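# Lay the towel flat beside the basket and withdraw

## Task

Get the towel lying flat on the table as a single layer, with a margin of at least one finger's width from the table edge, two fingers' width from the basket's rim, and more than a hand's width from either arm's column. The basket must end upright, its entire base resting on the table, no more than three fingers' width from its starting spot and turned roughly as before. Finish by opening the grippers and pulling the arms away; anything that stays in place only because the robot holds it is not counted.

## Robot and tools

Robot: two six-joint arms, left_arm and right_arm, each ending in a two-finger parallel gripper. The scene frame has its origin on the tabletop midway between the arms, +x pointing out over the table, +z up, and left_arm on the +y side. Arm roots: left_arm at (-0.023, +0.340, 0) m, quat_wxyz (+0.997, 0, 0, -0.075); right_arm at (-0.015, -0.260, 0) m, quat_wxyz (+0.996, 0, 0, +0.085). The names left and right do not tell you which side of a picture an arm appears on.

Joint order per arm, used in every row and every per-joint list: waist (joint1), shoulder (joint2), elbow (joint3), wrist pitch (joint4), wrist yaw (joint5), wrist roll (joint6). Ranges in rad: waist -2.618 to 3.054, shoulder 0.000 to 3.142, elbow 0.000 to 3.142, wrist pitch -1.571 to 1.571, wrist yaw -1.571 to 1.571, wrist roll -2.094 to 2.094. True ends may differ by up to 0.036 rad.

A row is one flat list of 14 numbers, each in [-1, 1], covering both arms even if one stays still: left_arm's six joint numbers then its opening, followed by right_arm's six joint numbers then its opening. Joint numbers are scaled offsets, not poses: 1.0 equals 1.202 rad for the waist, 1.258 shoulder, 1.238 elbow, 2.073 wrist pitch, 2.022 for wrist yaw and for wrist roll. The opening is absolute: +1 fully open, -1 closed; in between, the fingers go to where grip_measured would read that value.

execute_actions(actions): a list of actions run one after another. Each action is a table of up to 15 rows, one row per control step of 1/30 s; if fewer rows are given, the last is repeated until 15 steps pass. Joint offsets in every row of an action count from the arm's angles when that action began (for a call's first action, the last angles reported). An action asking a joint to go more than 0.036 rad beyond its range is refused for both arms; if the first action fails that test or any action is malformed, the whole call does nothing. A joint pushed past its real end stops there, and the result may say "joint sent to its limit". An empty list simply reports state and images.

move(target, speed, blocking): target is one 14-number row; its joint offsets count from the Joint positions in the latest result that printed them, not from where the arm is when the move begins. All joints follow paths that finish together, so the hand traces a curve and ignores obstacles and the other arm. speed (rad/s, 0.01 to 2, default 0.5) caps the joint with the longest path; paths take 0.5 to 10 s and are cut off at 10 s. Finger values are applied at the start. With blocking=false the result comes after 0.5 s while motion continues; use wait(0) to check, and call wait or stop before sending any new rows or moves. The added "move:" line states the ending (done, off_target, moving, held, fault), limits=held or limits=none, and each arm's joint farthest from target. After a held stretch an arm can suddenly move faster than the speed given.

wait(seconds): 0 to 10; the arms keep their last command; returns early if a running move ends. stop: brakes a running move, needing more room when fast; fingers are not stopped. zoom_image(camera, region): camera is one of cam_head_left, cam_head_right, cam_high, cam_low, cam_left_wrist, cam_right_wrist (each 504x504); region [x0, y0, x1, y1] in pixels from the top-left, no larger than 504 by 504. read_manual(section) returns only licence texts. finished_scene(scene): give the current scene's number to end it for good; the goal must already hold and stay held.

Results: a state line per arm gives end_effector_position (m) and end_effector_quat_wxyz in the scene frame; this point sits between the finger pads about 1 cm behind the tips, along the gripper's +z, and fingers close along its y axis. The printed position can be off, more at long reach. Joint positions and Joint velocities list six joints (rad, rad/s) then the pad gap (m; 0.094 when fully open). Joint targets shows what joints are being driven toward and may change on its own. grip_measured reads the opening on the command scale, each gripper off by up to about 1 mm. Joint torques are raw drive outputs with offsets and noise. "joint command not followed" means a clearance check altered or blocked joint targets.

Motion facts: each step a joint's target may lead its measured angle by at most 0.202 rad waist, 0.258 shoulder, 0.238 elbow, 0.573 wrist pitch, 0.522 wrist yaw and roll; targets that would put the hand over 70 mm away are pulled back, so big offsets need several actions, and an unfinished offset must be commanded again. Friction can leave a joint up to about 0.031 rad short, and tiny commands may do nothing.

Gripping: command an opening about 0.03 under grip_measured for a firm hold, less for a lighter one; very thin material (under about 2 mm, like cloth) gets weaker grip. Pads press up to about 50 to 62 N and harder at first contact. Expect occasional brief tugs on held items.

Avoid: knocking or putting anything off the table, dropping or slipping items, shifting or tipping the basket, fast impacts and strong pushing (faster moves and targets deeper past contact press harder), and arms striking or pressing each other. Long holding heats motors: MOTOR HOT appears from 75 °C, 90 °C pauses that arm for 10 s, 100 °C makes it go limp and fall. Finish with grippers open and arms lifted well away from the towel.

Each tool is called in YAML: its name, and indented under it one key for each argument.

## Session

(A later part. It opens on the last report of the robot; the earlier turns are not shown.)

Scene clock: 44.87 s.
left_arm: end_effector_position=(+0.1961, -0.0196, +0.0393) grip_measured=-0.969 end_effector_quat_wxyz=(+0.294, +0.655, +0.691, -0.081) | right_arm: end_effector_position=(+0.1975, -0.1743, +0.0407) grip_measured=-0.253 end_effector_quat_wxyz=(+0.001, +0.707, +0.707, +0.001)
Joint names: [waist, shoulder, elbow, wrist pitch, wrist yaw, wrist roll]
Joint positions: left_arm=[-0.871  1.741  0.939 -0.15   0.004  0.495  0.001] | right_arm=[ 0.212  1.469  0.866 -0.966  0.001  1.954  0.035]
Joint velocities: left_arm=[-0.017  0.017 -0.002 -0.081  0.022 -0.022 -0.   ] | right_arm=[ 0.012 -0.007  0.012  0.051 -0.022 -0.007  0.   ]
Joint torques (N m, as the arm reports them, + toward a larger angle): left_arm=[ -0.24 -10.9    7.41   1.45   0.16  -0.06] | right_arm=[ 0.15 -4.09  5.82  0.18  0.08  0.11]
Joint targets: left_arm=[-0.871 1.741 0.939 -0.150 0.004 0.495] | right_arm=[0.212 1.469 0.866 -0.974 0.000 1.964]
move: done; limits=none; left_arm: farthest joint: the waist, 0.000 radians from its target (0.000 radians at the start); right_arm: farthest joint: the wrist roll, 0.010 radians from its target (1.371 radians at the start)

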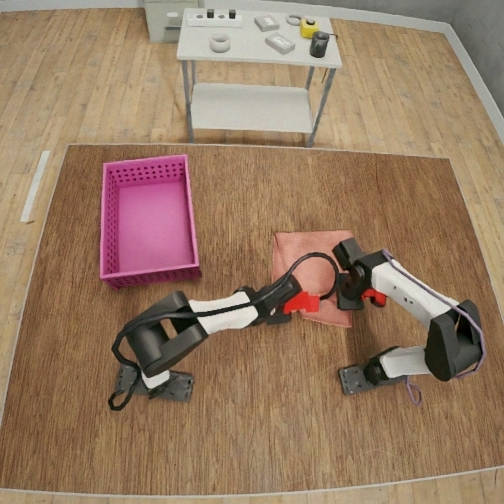

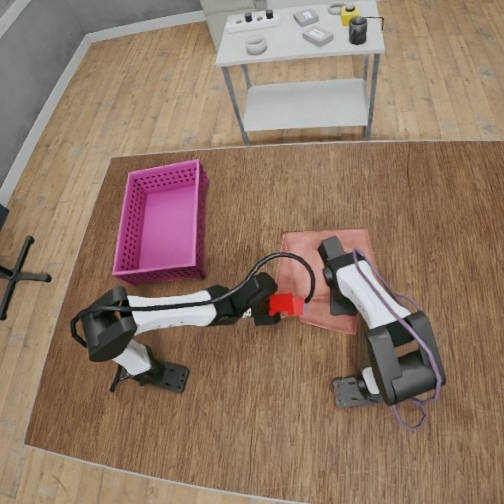

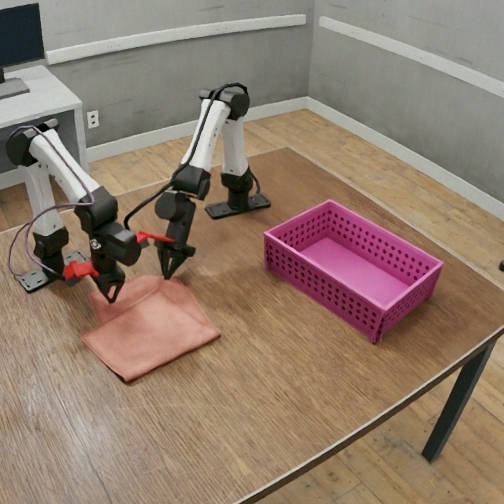

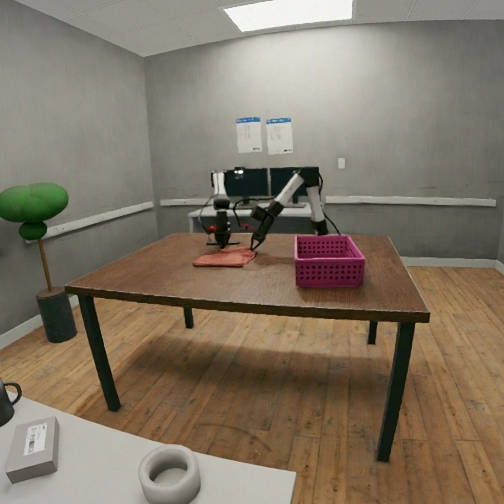

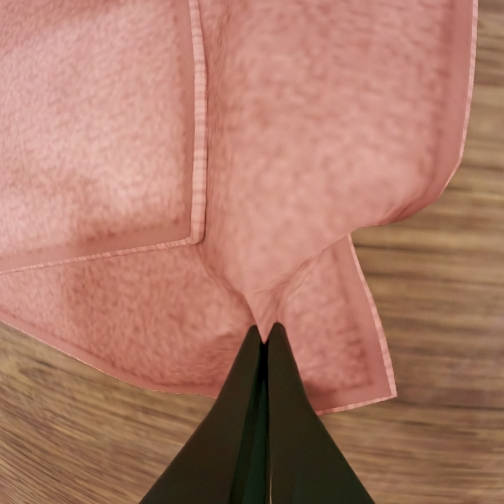

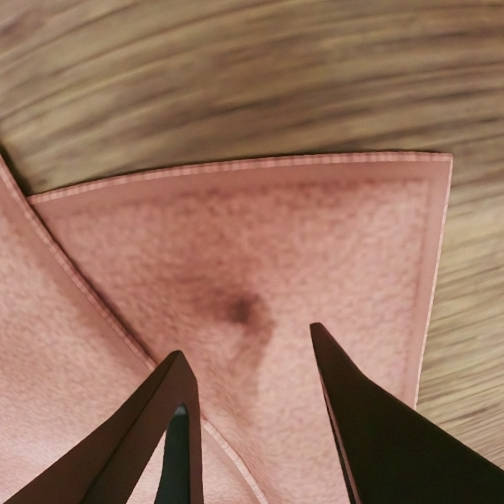

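move:
  target: [0,0,0,0,0,0,-1,-0.045,-0.051,-0.067,0.016,0,0,-0.25]
  speed: 0.15

Scene clock: 47.30 s.
left_arm: end_effector_position=(+0.1961, -0.0196, +0.0393) grip_measured=-0.969 end_effector_quat_wxyz=(+0.294, +0.655, +0.691, -0.081) | right_arm: end_effector_position=(+0.1881, -0.1884, +0.0350) grip_measured=-0.253 end_effector_quat_wxyz=(+0.001, +0.723, +0.691, +0.001)
Joint names: [waist, shoulder, elbow, wrist pitch, wrist yaw, wrist roll]
Joint positions: left_arm=[-0.871  1.741  0.939 -0.15   0.004  0.495  0.001] | right_arm=[ 0.168  1.421  0.801 -0.947  0.001  1.955  0.035]
Joint velocities: left_arm=[ 0.007 -0.002 -0.002 -0.037  0.051 -0.007  0.001] | right_arm=[-0.007  0.007 -0.002 -0.022  0.022 -0.007  0.   ]
Joint torques (N m, as the arm reports them, + toward a larger angle): left_arm=[ -0.2  -10.91   7.3    1.43   0.16  -0.07] | right_arm=[-0.65 -4.79  4.48  0.37  0.09 -0.01]
Joint targets: left_arm=[-0.871 1.741 0.939 -0.150 0.004 0.495] | right_arm=[0.158 1.405 0.783 -0.933 0.001 1.954]
move: done; limits=none; left_arm: farthest joint: the waist, 0.000 radians from its target (0.000 radians at the start); right_arm: farthest joint: the elbow, 0.018 radians from its target (0.083 radians at the start)

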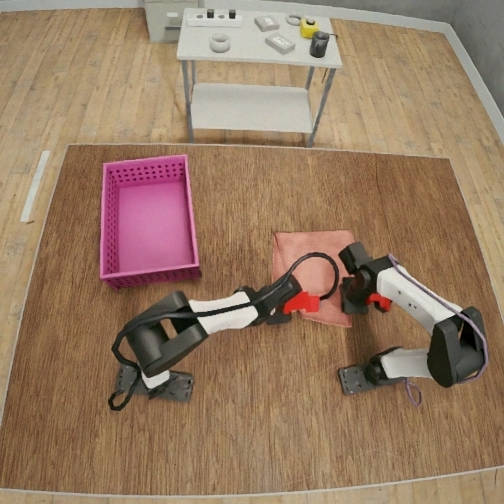

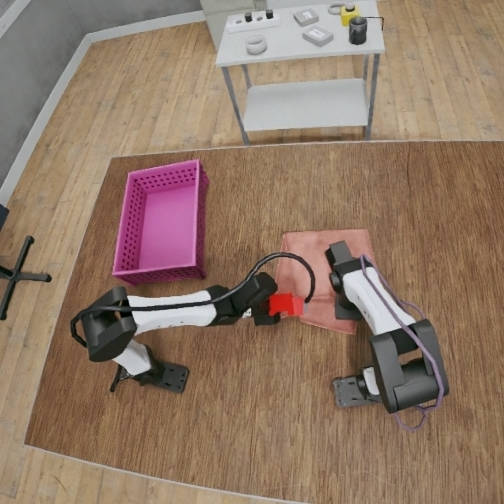

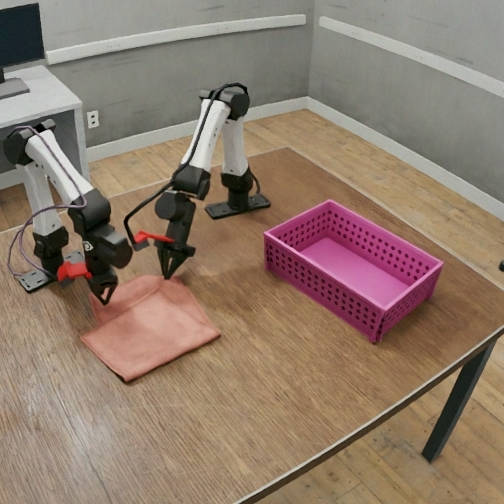

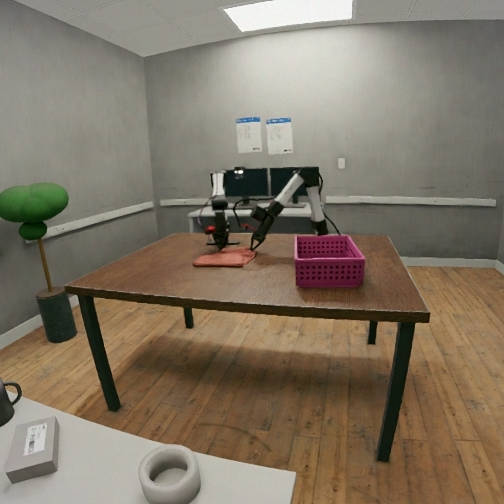

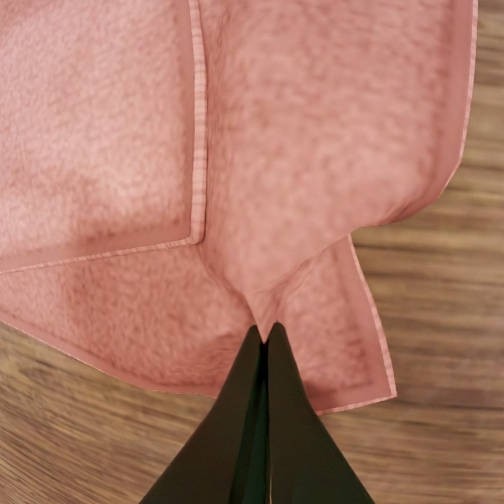

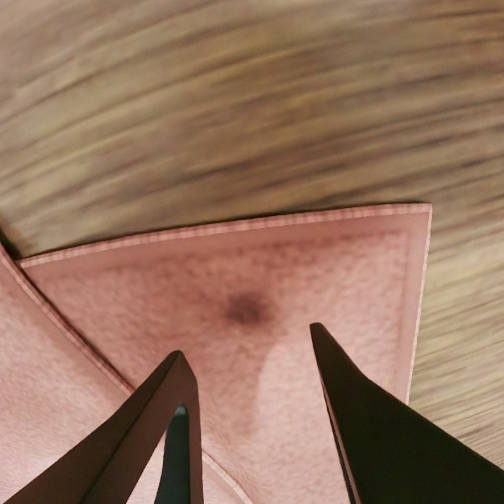

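move:
  target: [0,0,0,0,0,0,-1,0,0.039,-0.056,0.047,0,0,-0.25]
  speed: 0.12

Scene clock: 48.77 s.
left_arm: end_effector_position=(+0.1961, -0.0196, +0.0393) grip_measured=-0.969 end_effector_quat_wxyz=(+0.294, +0.655, +0.691, -0.081) | right_arm: end_effector_position=(+0.1862, -0.1891, +0.0175) grip_measured=-0.253 end_effector_quat_wxyz=(-0.001, +0.723, +0.691, -0.002)
Joint names: [waist, shoulder, elbow, wrist pitch, wrist yaw, wrist roll]
Joint positions: left_arm=[-0.871  1.741  0.939 -0.15   0.004  0.495  0.001] | right_arm=[ 0.168  1.452  0.751 -0.873  0.001  1.955  0.035]
Joint velocities: left_arm=[-0.017 -0.027 -0.007 -0.022  0.037 -0.007  0.001] | right_arm=[-0.007  0.002 -0.017 -0.066 -0.037  0.022 -0.001]
Joint torques (N m, as the arm reports them, + toward a larger angle): left_arm=[ -0.22 -10.98   7.36   1.44   0.17  -0.05] | right_arm=[ 0.16 -2.36  4.19  0.44  0.1   0.  ]
Joint targets: left_arm=[-0.871 1.741 0.939 -0.150 0.004 0.495] | right_arm=[0.168 1.471 0.731 -0.850 0.001 1.955]
move: off_target (right_arm); limits=none; left_arm: farthest joint: the waist, 0.000 radians from its target (0.000 radians at the start); right_arm: farthest joint: the wrist pitch, 0.024 radians from its target (0.097 radians at the start)

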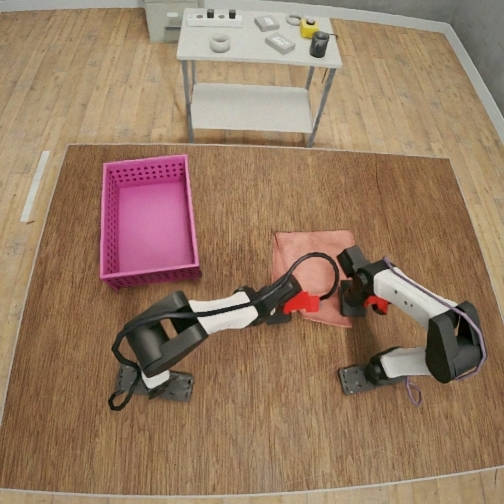

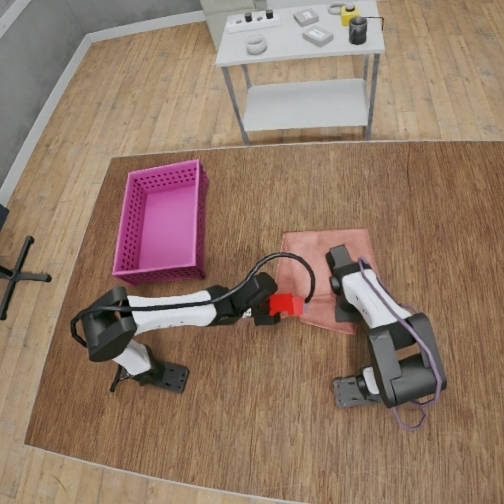

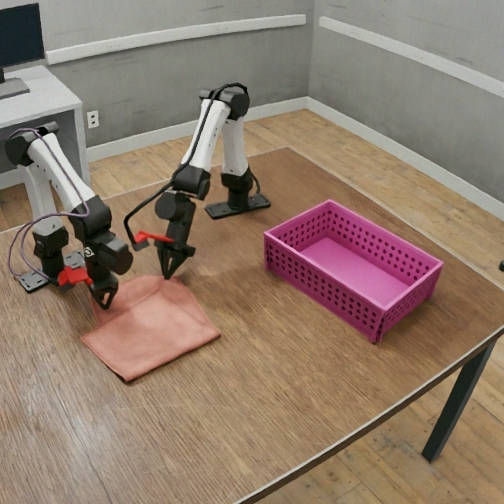

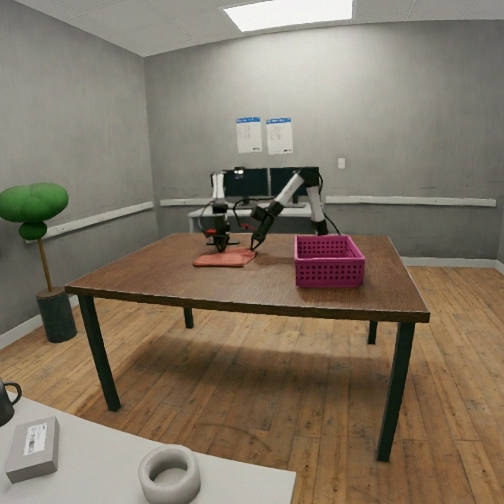

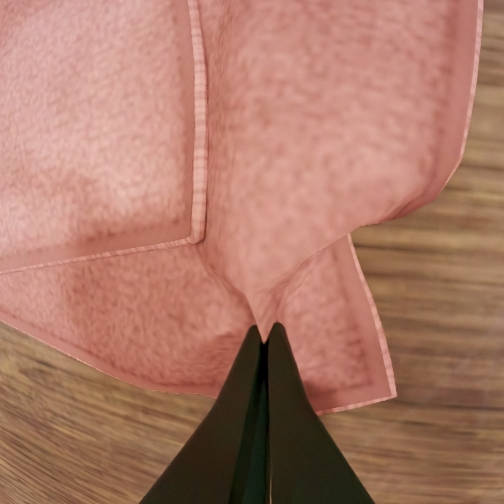

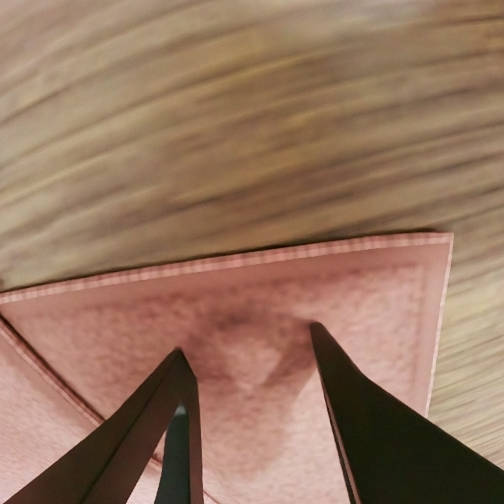

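execute_actions:
  actions:
    - [[0,0,0,0,0,0,-1,0,0.03,-0.016,0,0,0,-0.28],[0,0,0,0,0,0,-1,0,0.03,-0.016,0,0,0,-0.31],[0,0,0,0,0,0,-1,0,0.03,-0.016,0,0,0,-0.34],[0,0,0,0,0,0,-1,0,0.03,-0.016,0,0,0,-0.37],[0,0,0,0,0,0,-1,0,0.03,-0.016,0,0,0,-0.40],[0,0,0,0,0,0,-1,0,0.03,-0.016,0,0,0,-0.43],[0,0,0,0,0,0,-1,0,0.03,-0.016,0,0,0,-0.46],[0,0,0,0,0,0,-1,0,0.03,-0.016,0,0,0,-0.49],[0,0,0,0,0,0,-1,0,0.03,-0.016,0,0,0,-0.52],[0,0,0,0,0,0,-1,0,0.03,-0.016,0,0,0,-0.55],[0,0,0,0,0,0,-1,0,0.03,-0.016,0,0,0,-0.58],[0,0,0,0,0,0,-1,0,0.03,-0.016,0,0,0,-0.61],[0,0,0,0,0,0,-1,0,0.03,-0.016,0,0,0,-0.64],[0,0,0,0,0,0,-1,0,0.03,-0.016,0,0,0,-0.67],[0,0,0,0,0,0,-1,0,0.03,-0.016,0,0,0,-0.70]]
    - [[0,0,0,0,0,0,-1,0,0.03,-0.016,0,0,0,-0.73],[0,0,0,0,0,0,-1,0,0.03,-0.016,0,0,0,-0.76],[0,0,0,0,0,0,-1,0,0.03,-0.016,0,0,0,-0.79],[0,0,0,0,0,0,-1,0,0.03,-0.016,0,0,0,-0.82],[0,0,0,0,0,0,-1,0,0.03,-0.016,0,0,0,-0.85],[0,0,0,0,0,0,-1,0,0.03,-0.016,0,0,0,-0.88],[0,0,0,0,0,0,-1,0,0.03,-0.016,0,0,0,-0.91],[0,0,0,0,0,0,-1,0,0.03,-0.016,0,0,0,-0.94],[0,0,0,0,0,0,-1,0,0.03,-0.016,0,0,0,-0.97],[0,0,0,0,0,0,-1,0,0.03,-0.016,0,0,0,-1]]

Scene clock: 50.77 s.
left_arm: end_effector_position=(+0.1961, -0.0196, +0.0393) grip_measured=-0.969 end_effector_quat_wxyz=(+0.294, +0.655, +0.691, -0.081) | right_arm: end_effector_position=(+0.1877, -0.1890, +0.0164) grip_measured=-0.943 end_effector_quat_wxyz=(+0.001, +0.723, +0.691, -0.001)
Joint names: [waist, shoulder, elbow, wrist pitch, wrist yaw, wrist roll]
Joint positions: left_arm=[-0.871  1.741  0.939 -0.15   0.004  0.495  0.001] | right_arm=[ 0.168  1.458  0.751 -0.865  0.003  1.955  0.003]
Joint velocities: left_arm=[ 0.002 -0.002  0.002 -0.022  0.037  0.051  0.   ] | right_arm=[ 0.017  0.012  0.012 -0.051  0.007 -0.007 -0.   ]
Joint torques (N m, as the arm reports them, + toward a larger angle): left_arm=[ -0.16 -10.93   7.28   1.43   0.15  -0.04] | right_arm=[ 0.16 -1.16  4.1   0.26  0.09 -0.01]
Joint targets: left_arm=[-0.871 1.741 0.939 -0.150 0.004 0.495] | right_arm=[0.168 1.496 0.731 -0.865 0.004 1.955]

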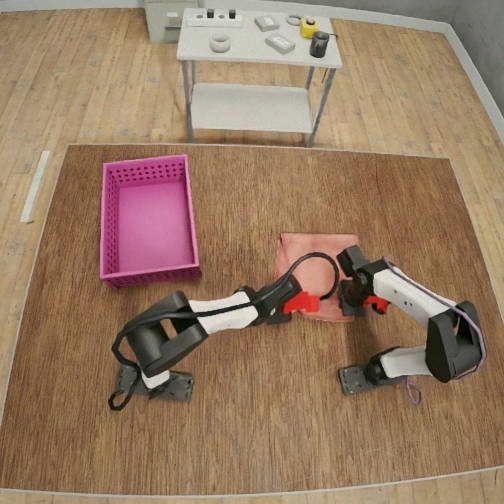

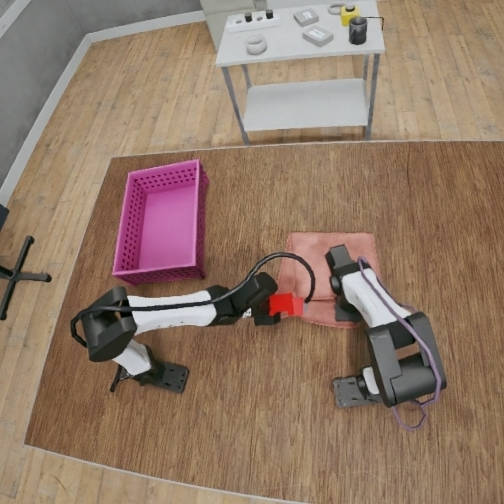

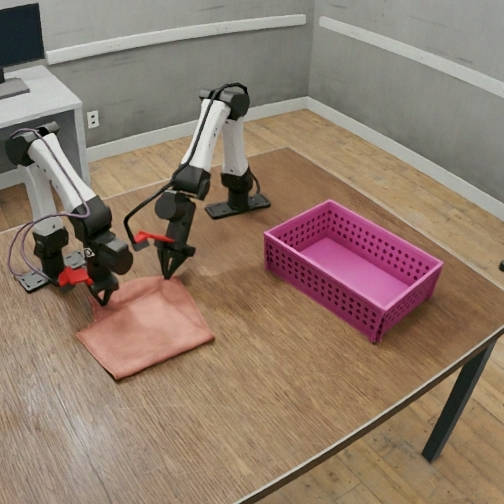

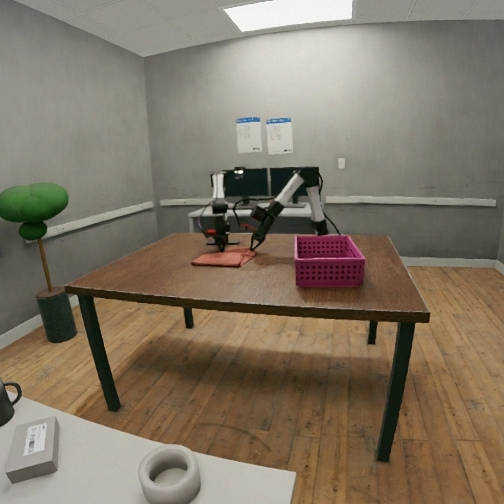

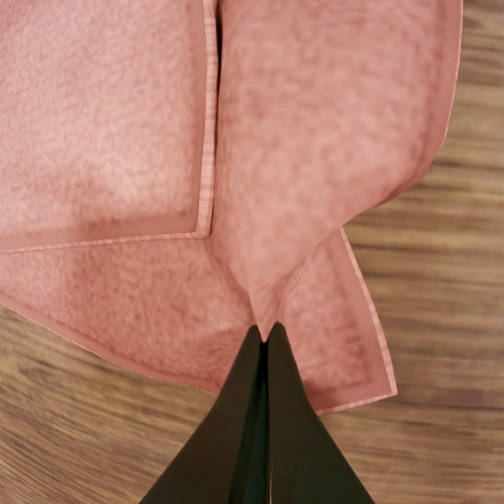

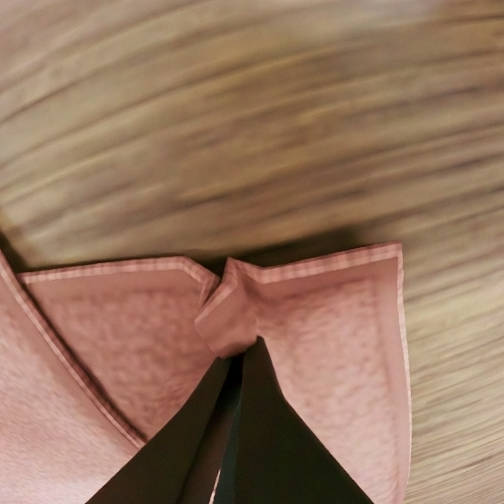

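move:
  target: [0.097,-0.084,0.214,-0.168,0,0.08,-1,-0.036,-0.098,0.219,-0.075,0,-0.025,-1]
  speed: 0.25

Scene clock: 57.00 s.
left_arm: end_effector_position=(+0.2418, -0.0052, +0.1266) grip_measured=-0.969 end_effector_quat_wxyz=(+0.315, +0.667, +0.673, -0.044) | right_arm: end_effector_position=(+0.2408, -0.1793, +0.1063) grip_measured=-0.943 end_effector_quat_wxyz=(+0.052, +0.715, +0.689, +0.102)
Joint names: [waist, shoulder, elbow, wrist pitch, wrist yaw, wrist roll]
Joint positions: left_arm=[-0.764  1.647  1.191 -0.467  0.004  0.646  0.001] | right_arm=[ 0.136  1.348  1.007 -1.001  0.001  1.913  0.003]
Joint velocities: left_arm=[-0.002 -0.022 -0.022  0.007  0.022 -0.007  0.   ] | right_arm=[-0.002  0.012 -0.007 -0.022  0.051 -0.066 -0.001]
Joint torques (N m, as the arm reports them, + toward a larger angle): left_arm=[  0.52 -11.94   9.45   1.17   0.16   0.03] | right_arm=[-0.73 -4.7   7.6   0.53  0.12 -0.12]
Joint targets: left_arm=[-0.754 1.635 1.204 -0.498 0.004 0.656] | right_arm=[0.125 1.334 1.022 -1.021 0.003 1.904]
move: off_target (left_arm); limits=none; left_arm: farthest joint: the wrist pitch, 0.031 radians from its target (0.348 radians at the start); right_arm: farthest joint: the wrist pitch, 0.020 radians from its target (0.155 radians at the start)

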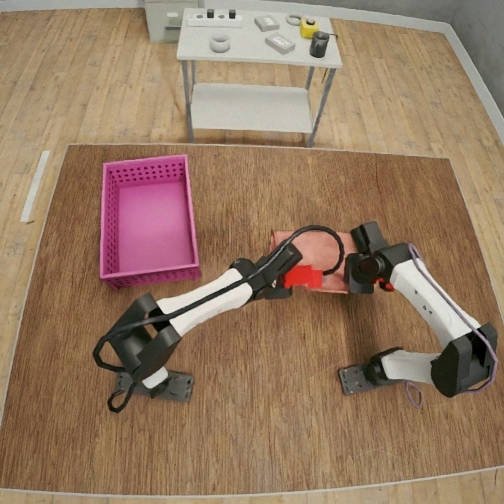

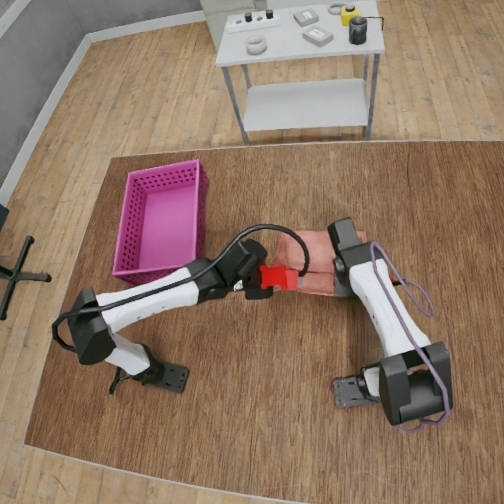

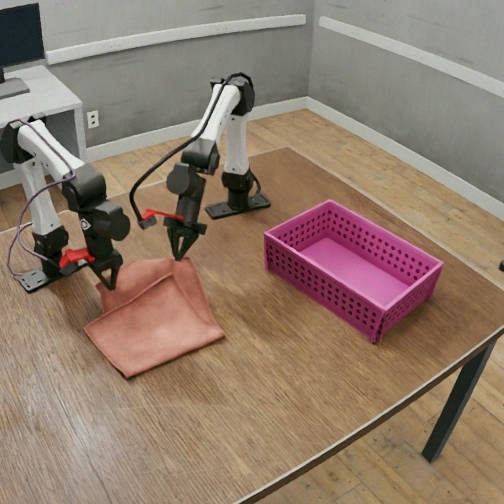

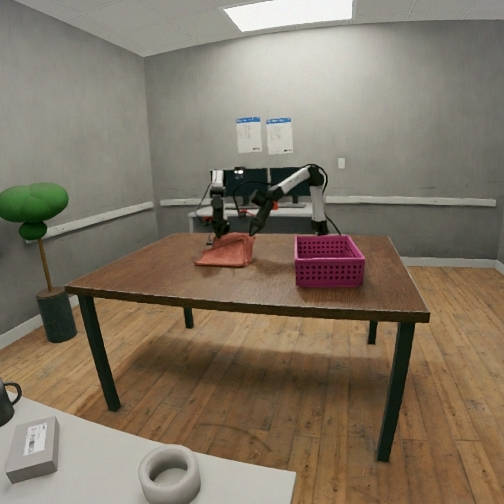

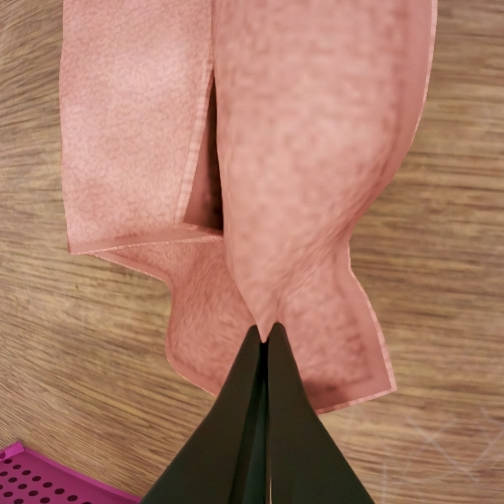

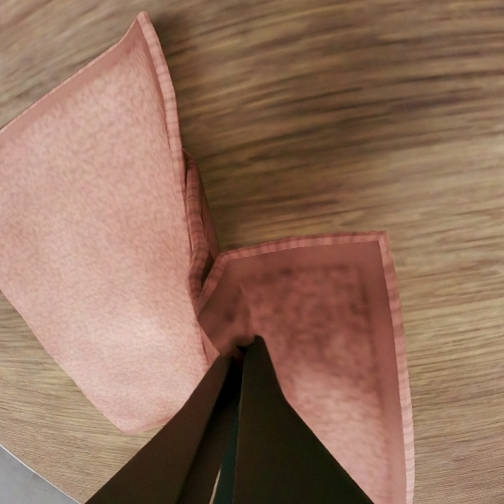

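move:
  target: [0.132,0.042,0.323,-0.184,0,0.08,-1,0.026,0.063,0.296,-0.042,0,0,-1]
  speed: 0.3

Scene clock: 59.93 s.
left_arm: end_effector_position=(+0.2988, +0.0295, +0.2174) grip_measured=-0.969 end_effector_quat_wxyz=(+0.323, +0.667, +0.671, +0.003) | right_arm: end_effector_position=(+0.2994, -0.1522, +0.2008) grip_measured=-0.943 end_effector_quat_wxyz=(+0.097, +0.694, +0.684, +0.203)
Joint names: [waist, shoulder, elbow, wrist pitch, wrist yaw, wrist roll]
Joint positions: left_arm=[-0.615  1.674  1.577 -0.817  0.004  0.798  0.001] | right_arm=[ 0.159  1.409  1.359 -1.068 -0.002  1.913  0.003]
Joint velocities: left_arm=[-0.012  0.002  0.017  0.007 -0.037  0.037  0.001] | right_arm=[-0.007 -0.002 -0.002 -0.022 -0.007 -0.051 -0.   ]
Joint torques (N m, as the arm reports them, + toward a larger angle): left_arm=[ 0.49 -8.94  9.47  1.26  0.18  0.02] | right_arm=[ 0.85 -3.27  7.96  0.91  0.13 -0.04]
Joint targets: left_arm=[-0.605 1.700 1.591 -0.848 0.004 0.808] | right_arm=[0.167 1.427 1.374 -1.088 0.001 1.913]
move: off_target (left_arm); limits=none; left_arm: farthest joint: the wrist pitch, 0.031 radians from its target (0.381 radians at the start); right_arm: farthest joint: the wrist pitch, 0.020 radians from its target (0.087 radians at the start)

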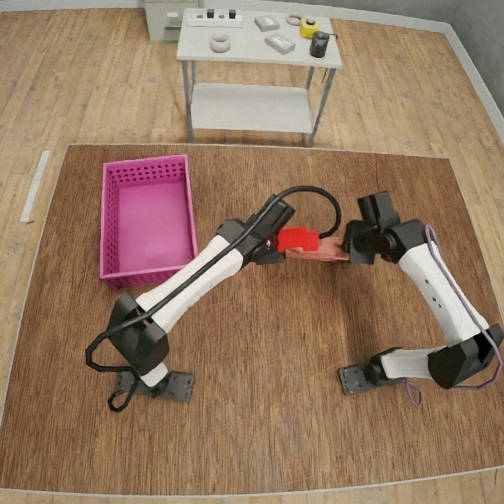

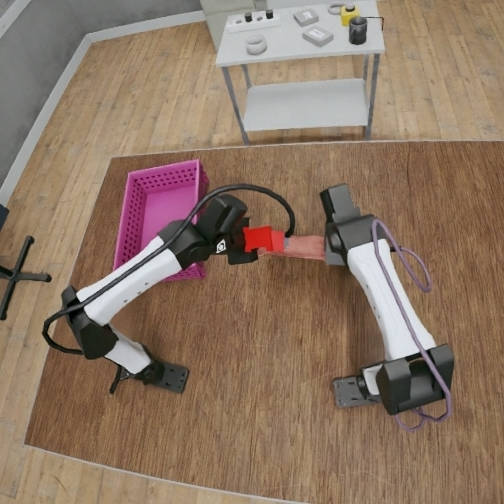

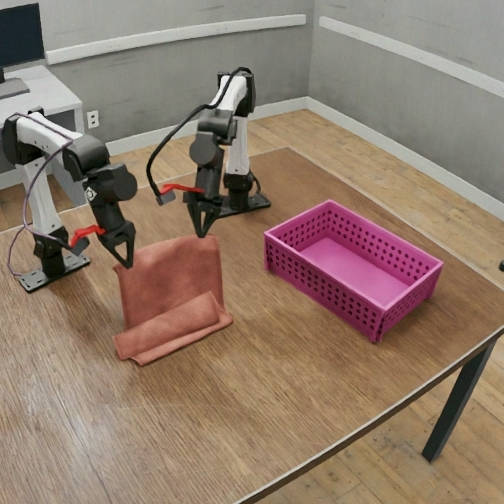

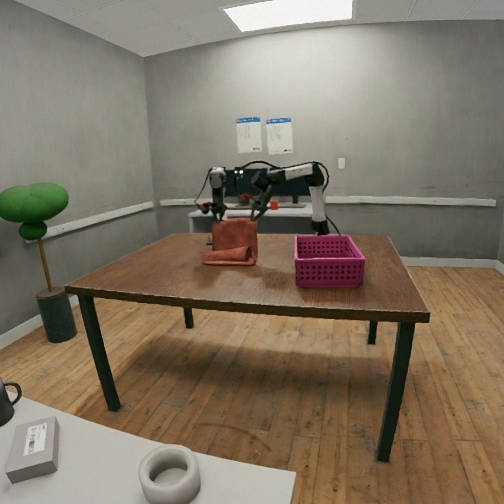

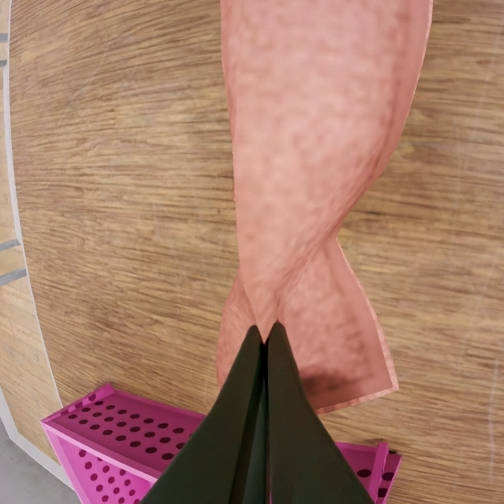

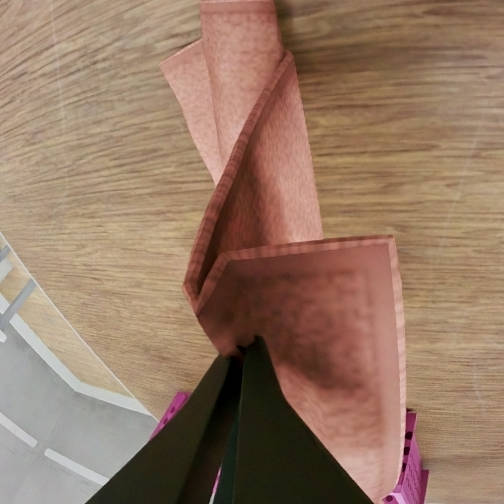

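move:
  target: [0.042,0.11,0.429,-0.203,0,0.025,-1,0.032,0.029,0.275,-0.076,0,0,-1]
  speed: 0.3

Scene clock: 63.60 s.
left_arm: end_effector_position=(+0.3082, +0.0451, +0.3101) grip_measured=-0.969 end_effector_quat_wxyz=(+0.328, +0.666, +0.670, +0.017) | right_arm: end_effector_position=(+0.3089, -0.1380, +0.2946) grip_measured=-0.943 end_effector_quat_wxyz=(+0.127, +0.668, +0.679, +0.277)
Joint names: [waist, shoulder, elbow, wrist pitch, wrist yaw, wrist roll]
Joint positions: left_arm=[-0.575  1.784  2.093 -1.211  0.004  0.838  0.001] | right_arm=[ 0.188  1.427  1.683 -1.209 -0.004  1.913  0.003]
Joint velocities: left_arm=[-0.022 -0.012 -0.002  0.051 -0.022  0.037 -0.001] | right_arm=[ 0.002 -0.012 -0.012  0.007  0.051  0.007  0.   ]
Joint torques (N m, as the arm reports them, + toward a larger angle): left_arm=[ 0.65 -9.12  8.82  1.24  0.16  0.01] | right_arm=[ 0.93 -3.09  7.69  1.2   0.09 -0.05]
Joint targets: left_arm=[-0.565 1.812 2.108 -1.238 0.004 0.848] | right_arm=[0.197 1.445 1.700 -1.225 -0.002 1.913]
move: off_target (left_arm); limits=none; left_arm: farthest joint: the shoulder, 0.029 radians from its target (0.138 radians at the start); right_arm: farthest joint: the shoulder, 0.019 radians from its target (0.037 radians at the start)

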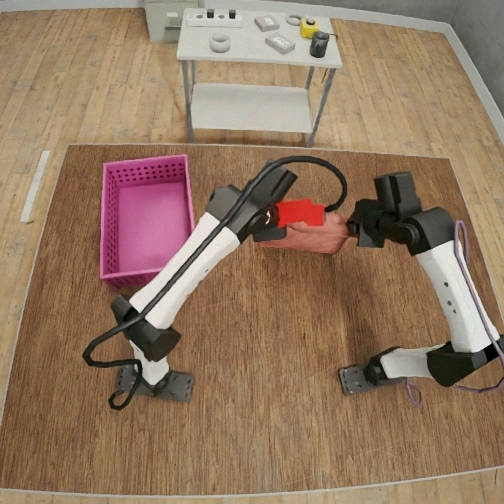

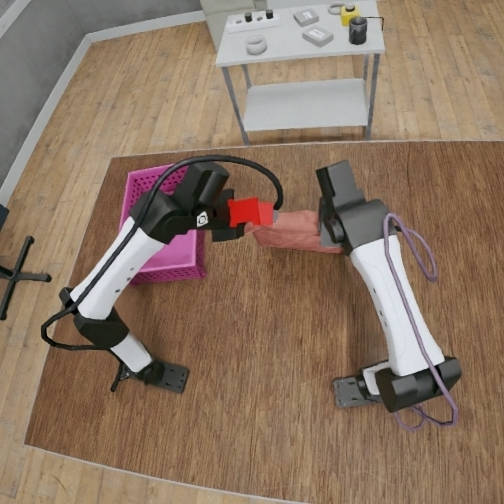

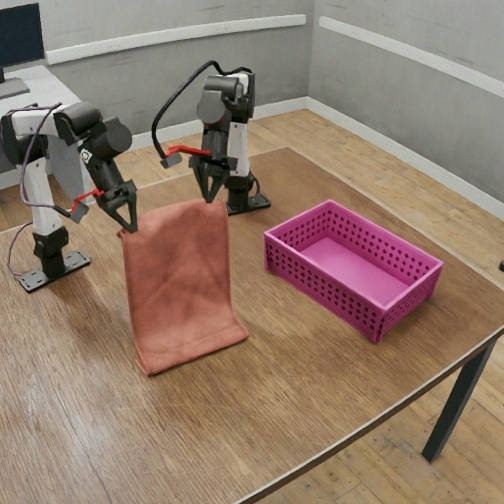

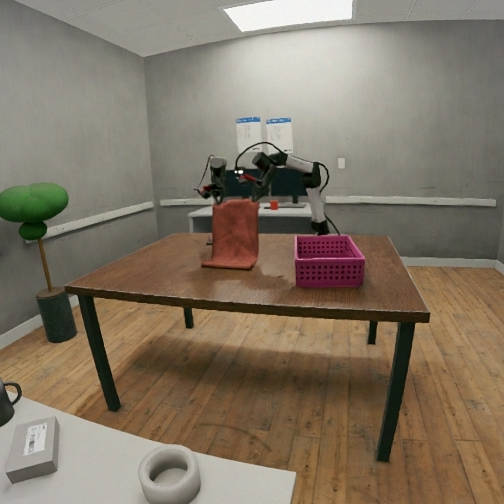

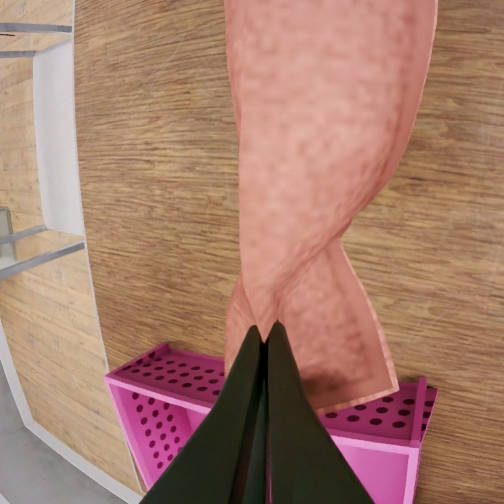

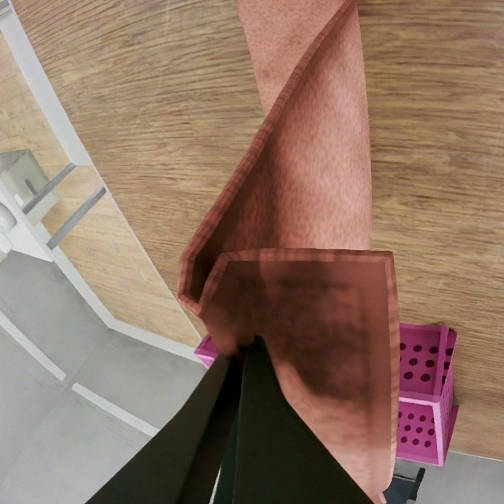

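zoom_image:
  camera: "cam_high"
  region: [70, 170, 300, 400]

zoom_image:
  camera: "cam_low"
  region: [160, 140, 320, 300]

Region (70, 170, 300, 400) of cam_high's 504x504 image, scaled by 2.191, with more detail than that image has.

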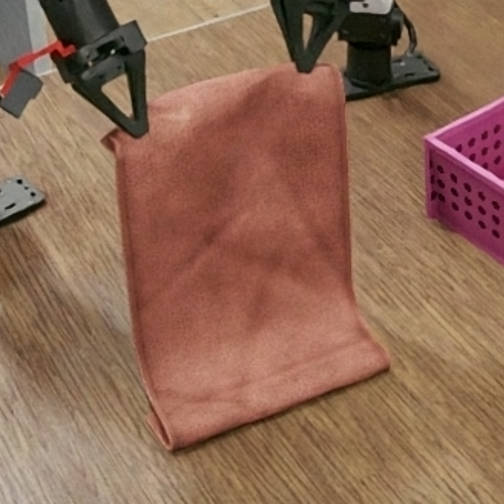

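Region (160, 140, 320, 300) of cam_low's 504x504 image, scaled by 3.150, with more detail than that image has.

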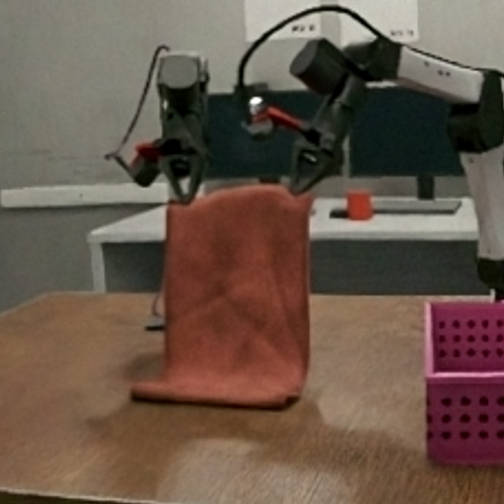

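move:
  target: [0.139,-0.04,0.108,0.15,0,0.208,-1,0.021,0.059,0.154,0.194,0,-0.084,-1]
  speed: 0.25

Scene clock: 70.30 s.
left_arm: end_effector_position=(+0.3809, +0.0806, +0.4298) grip_measured=-0.969 end_effector_quat_wxyz=(+0.502, +0.668, +0.520, +0.175) | right_arm: end_effector_position=(+0.3798, -0.1042, +0.4134) grip_measured=-0.943 end_effector_quat_wxyz=(+0.255, +0.540, +0.654, +0.464)
Joint names: [waist, shoulder, elbow, wrist pitch, wrist yaw, wrist roll]
Joint positions: left_arm=[-0.418  1.747  2.211 -0.914  0.004  1.248  0.001] | right_arm=[ 0.204  1.485  1.857 -0.827 -0.004  1.755  0.003]
Joint velocities: left_arm=[ 0.007 -0.012 -0.017 -0.007 -0.022 -0.022  0.001] | right_arm=[-0.002 -0.027  0.007  0.007 -0.007  0.007  0.   ]
Joint torques (N m, as the arm reports them, + toward a larger angle): left_arm=[  0.56 -12.15   8.58   2.09   0.15   0.03] | right_arm=[ 0.92 -3.86  7.91  2.06  0.05 -0.22]
Joint targets: left_arm=[-0.408 1.734 2.226 -0.900 0.004 1.258] | right_arm=[0.213 1.501 1.874 -0.807 -0.004 1.743]
move: done; limits=none; left_arm: farthest joint: the elbow, 0.016 radians from its target (0.134 radians at the start); right_arm: farthest joint: the wrist pitch, 0.020 radians from its target (0.402 radians at the start)

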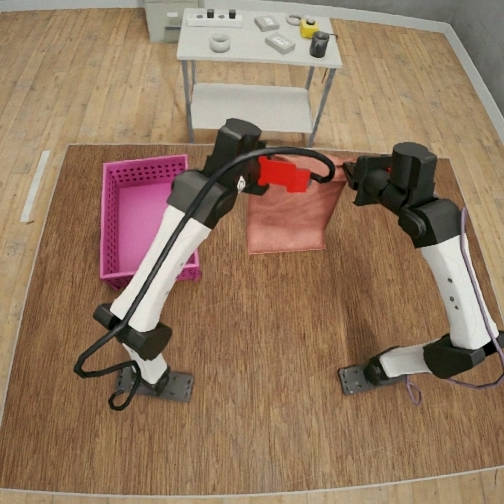

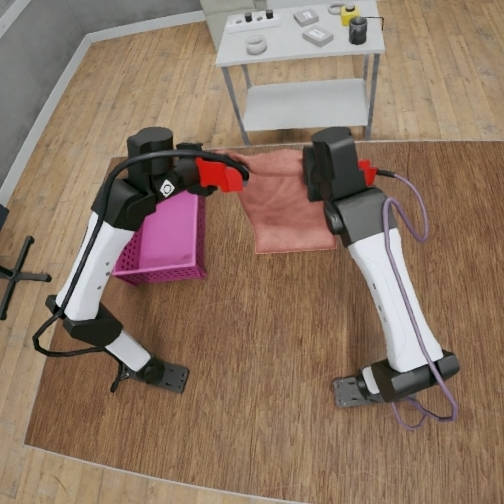

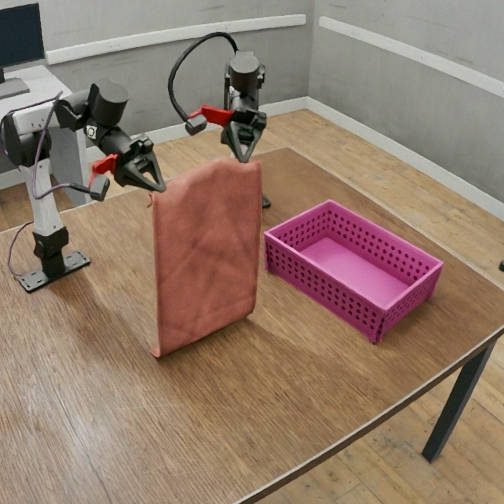

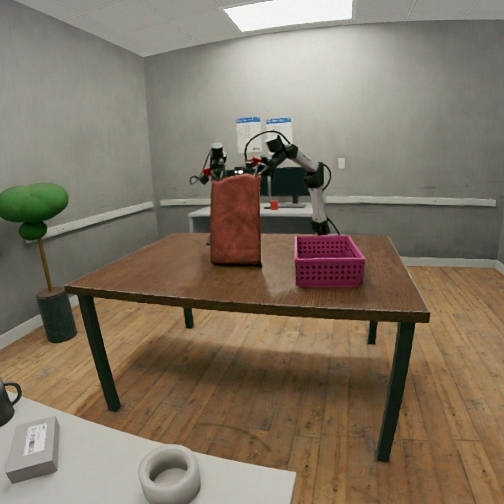

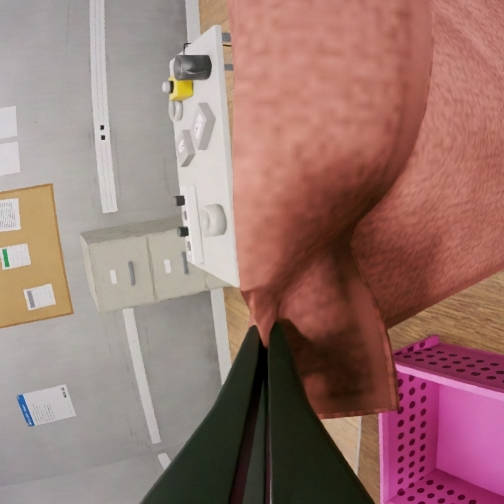

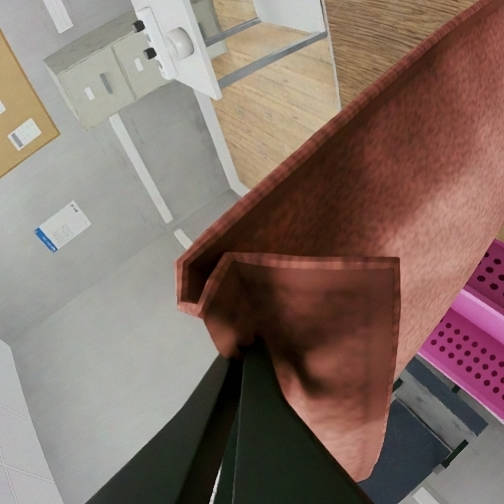

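zoom_image:
  camera: "cam_high"
  region: [90, 130, 330, 370]

zoom_image:
  camera: "cam_head_left"
  region: [200, 120, 400, 320]

Region (90, 130, 330, 370) of cam_high's 504x504 image, scaled by 2.100, with more detail than that image has.

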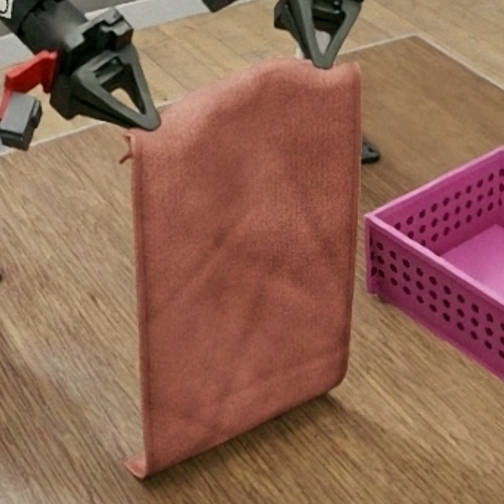

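Region (200, 120, 400, 320) of cam_head_left's 504x504 image, scaled by 2.520, with more detail than that image has.

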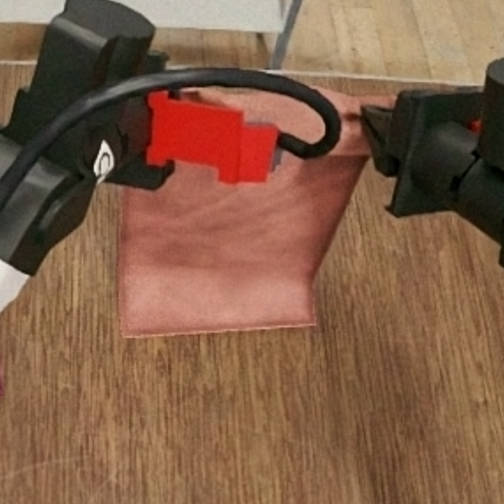

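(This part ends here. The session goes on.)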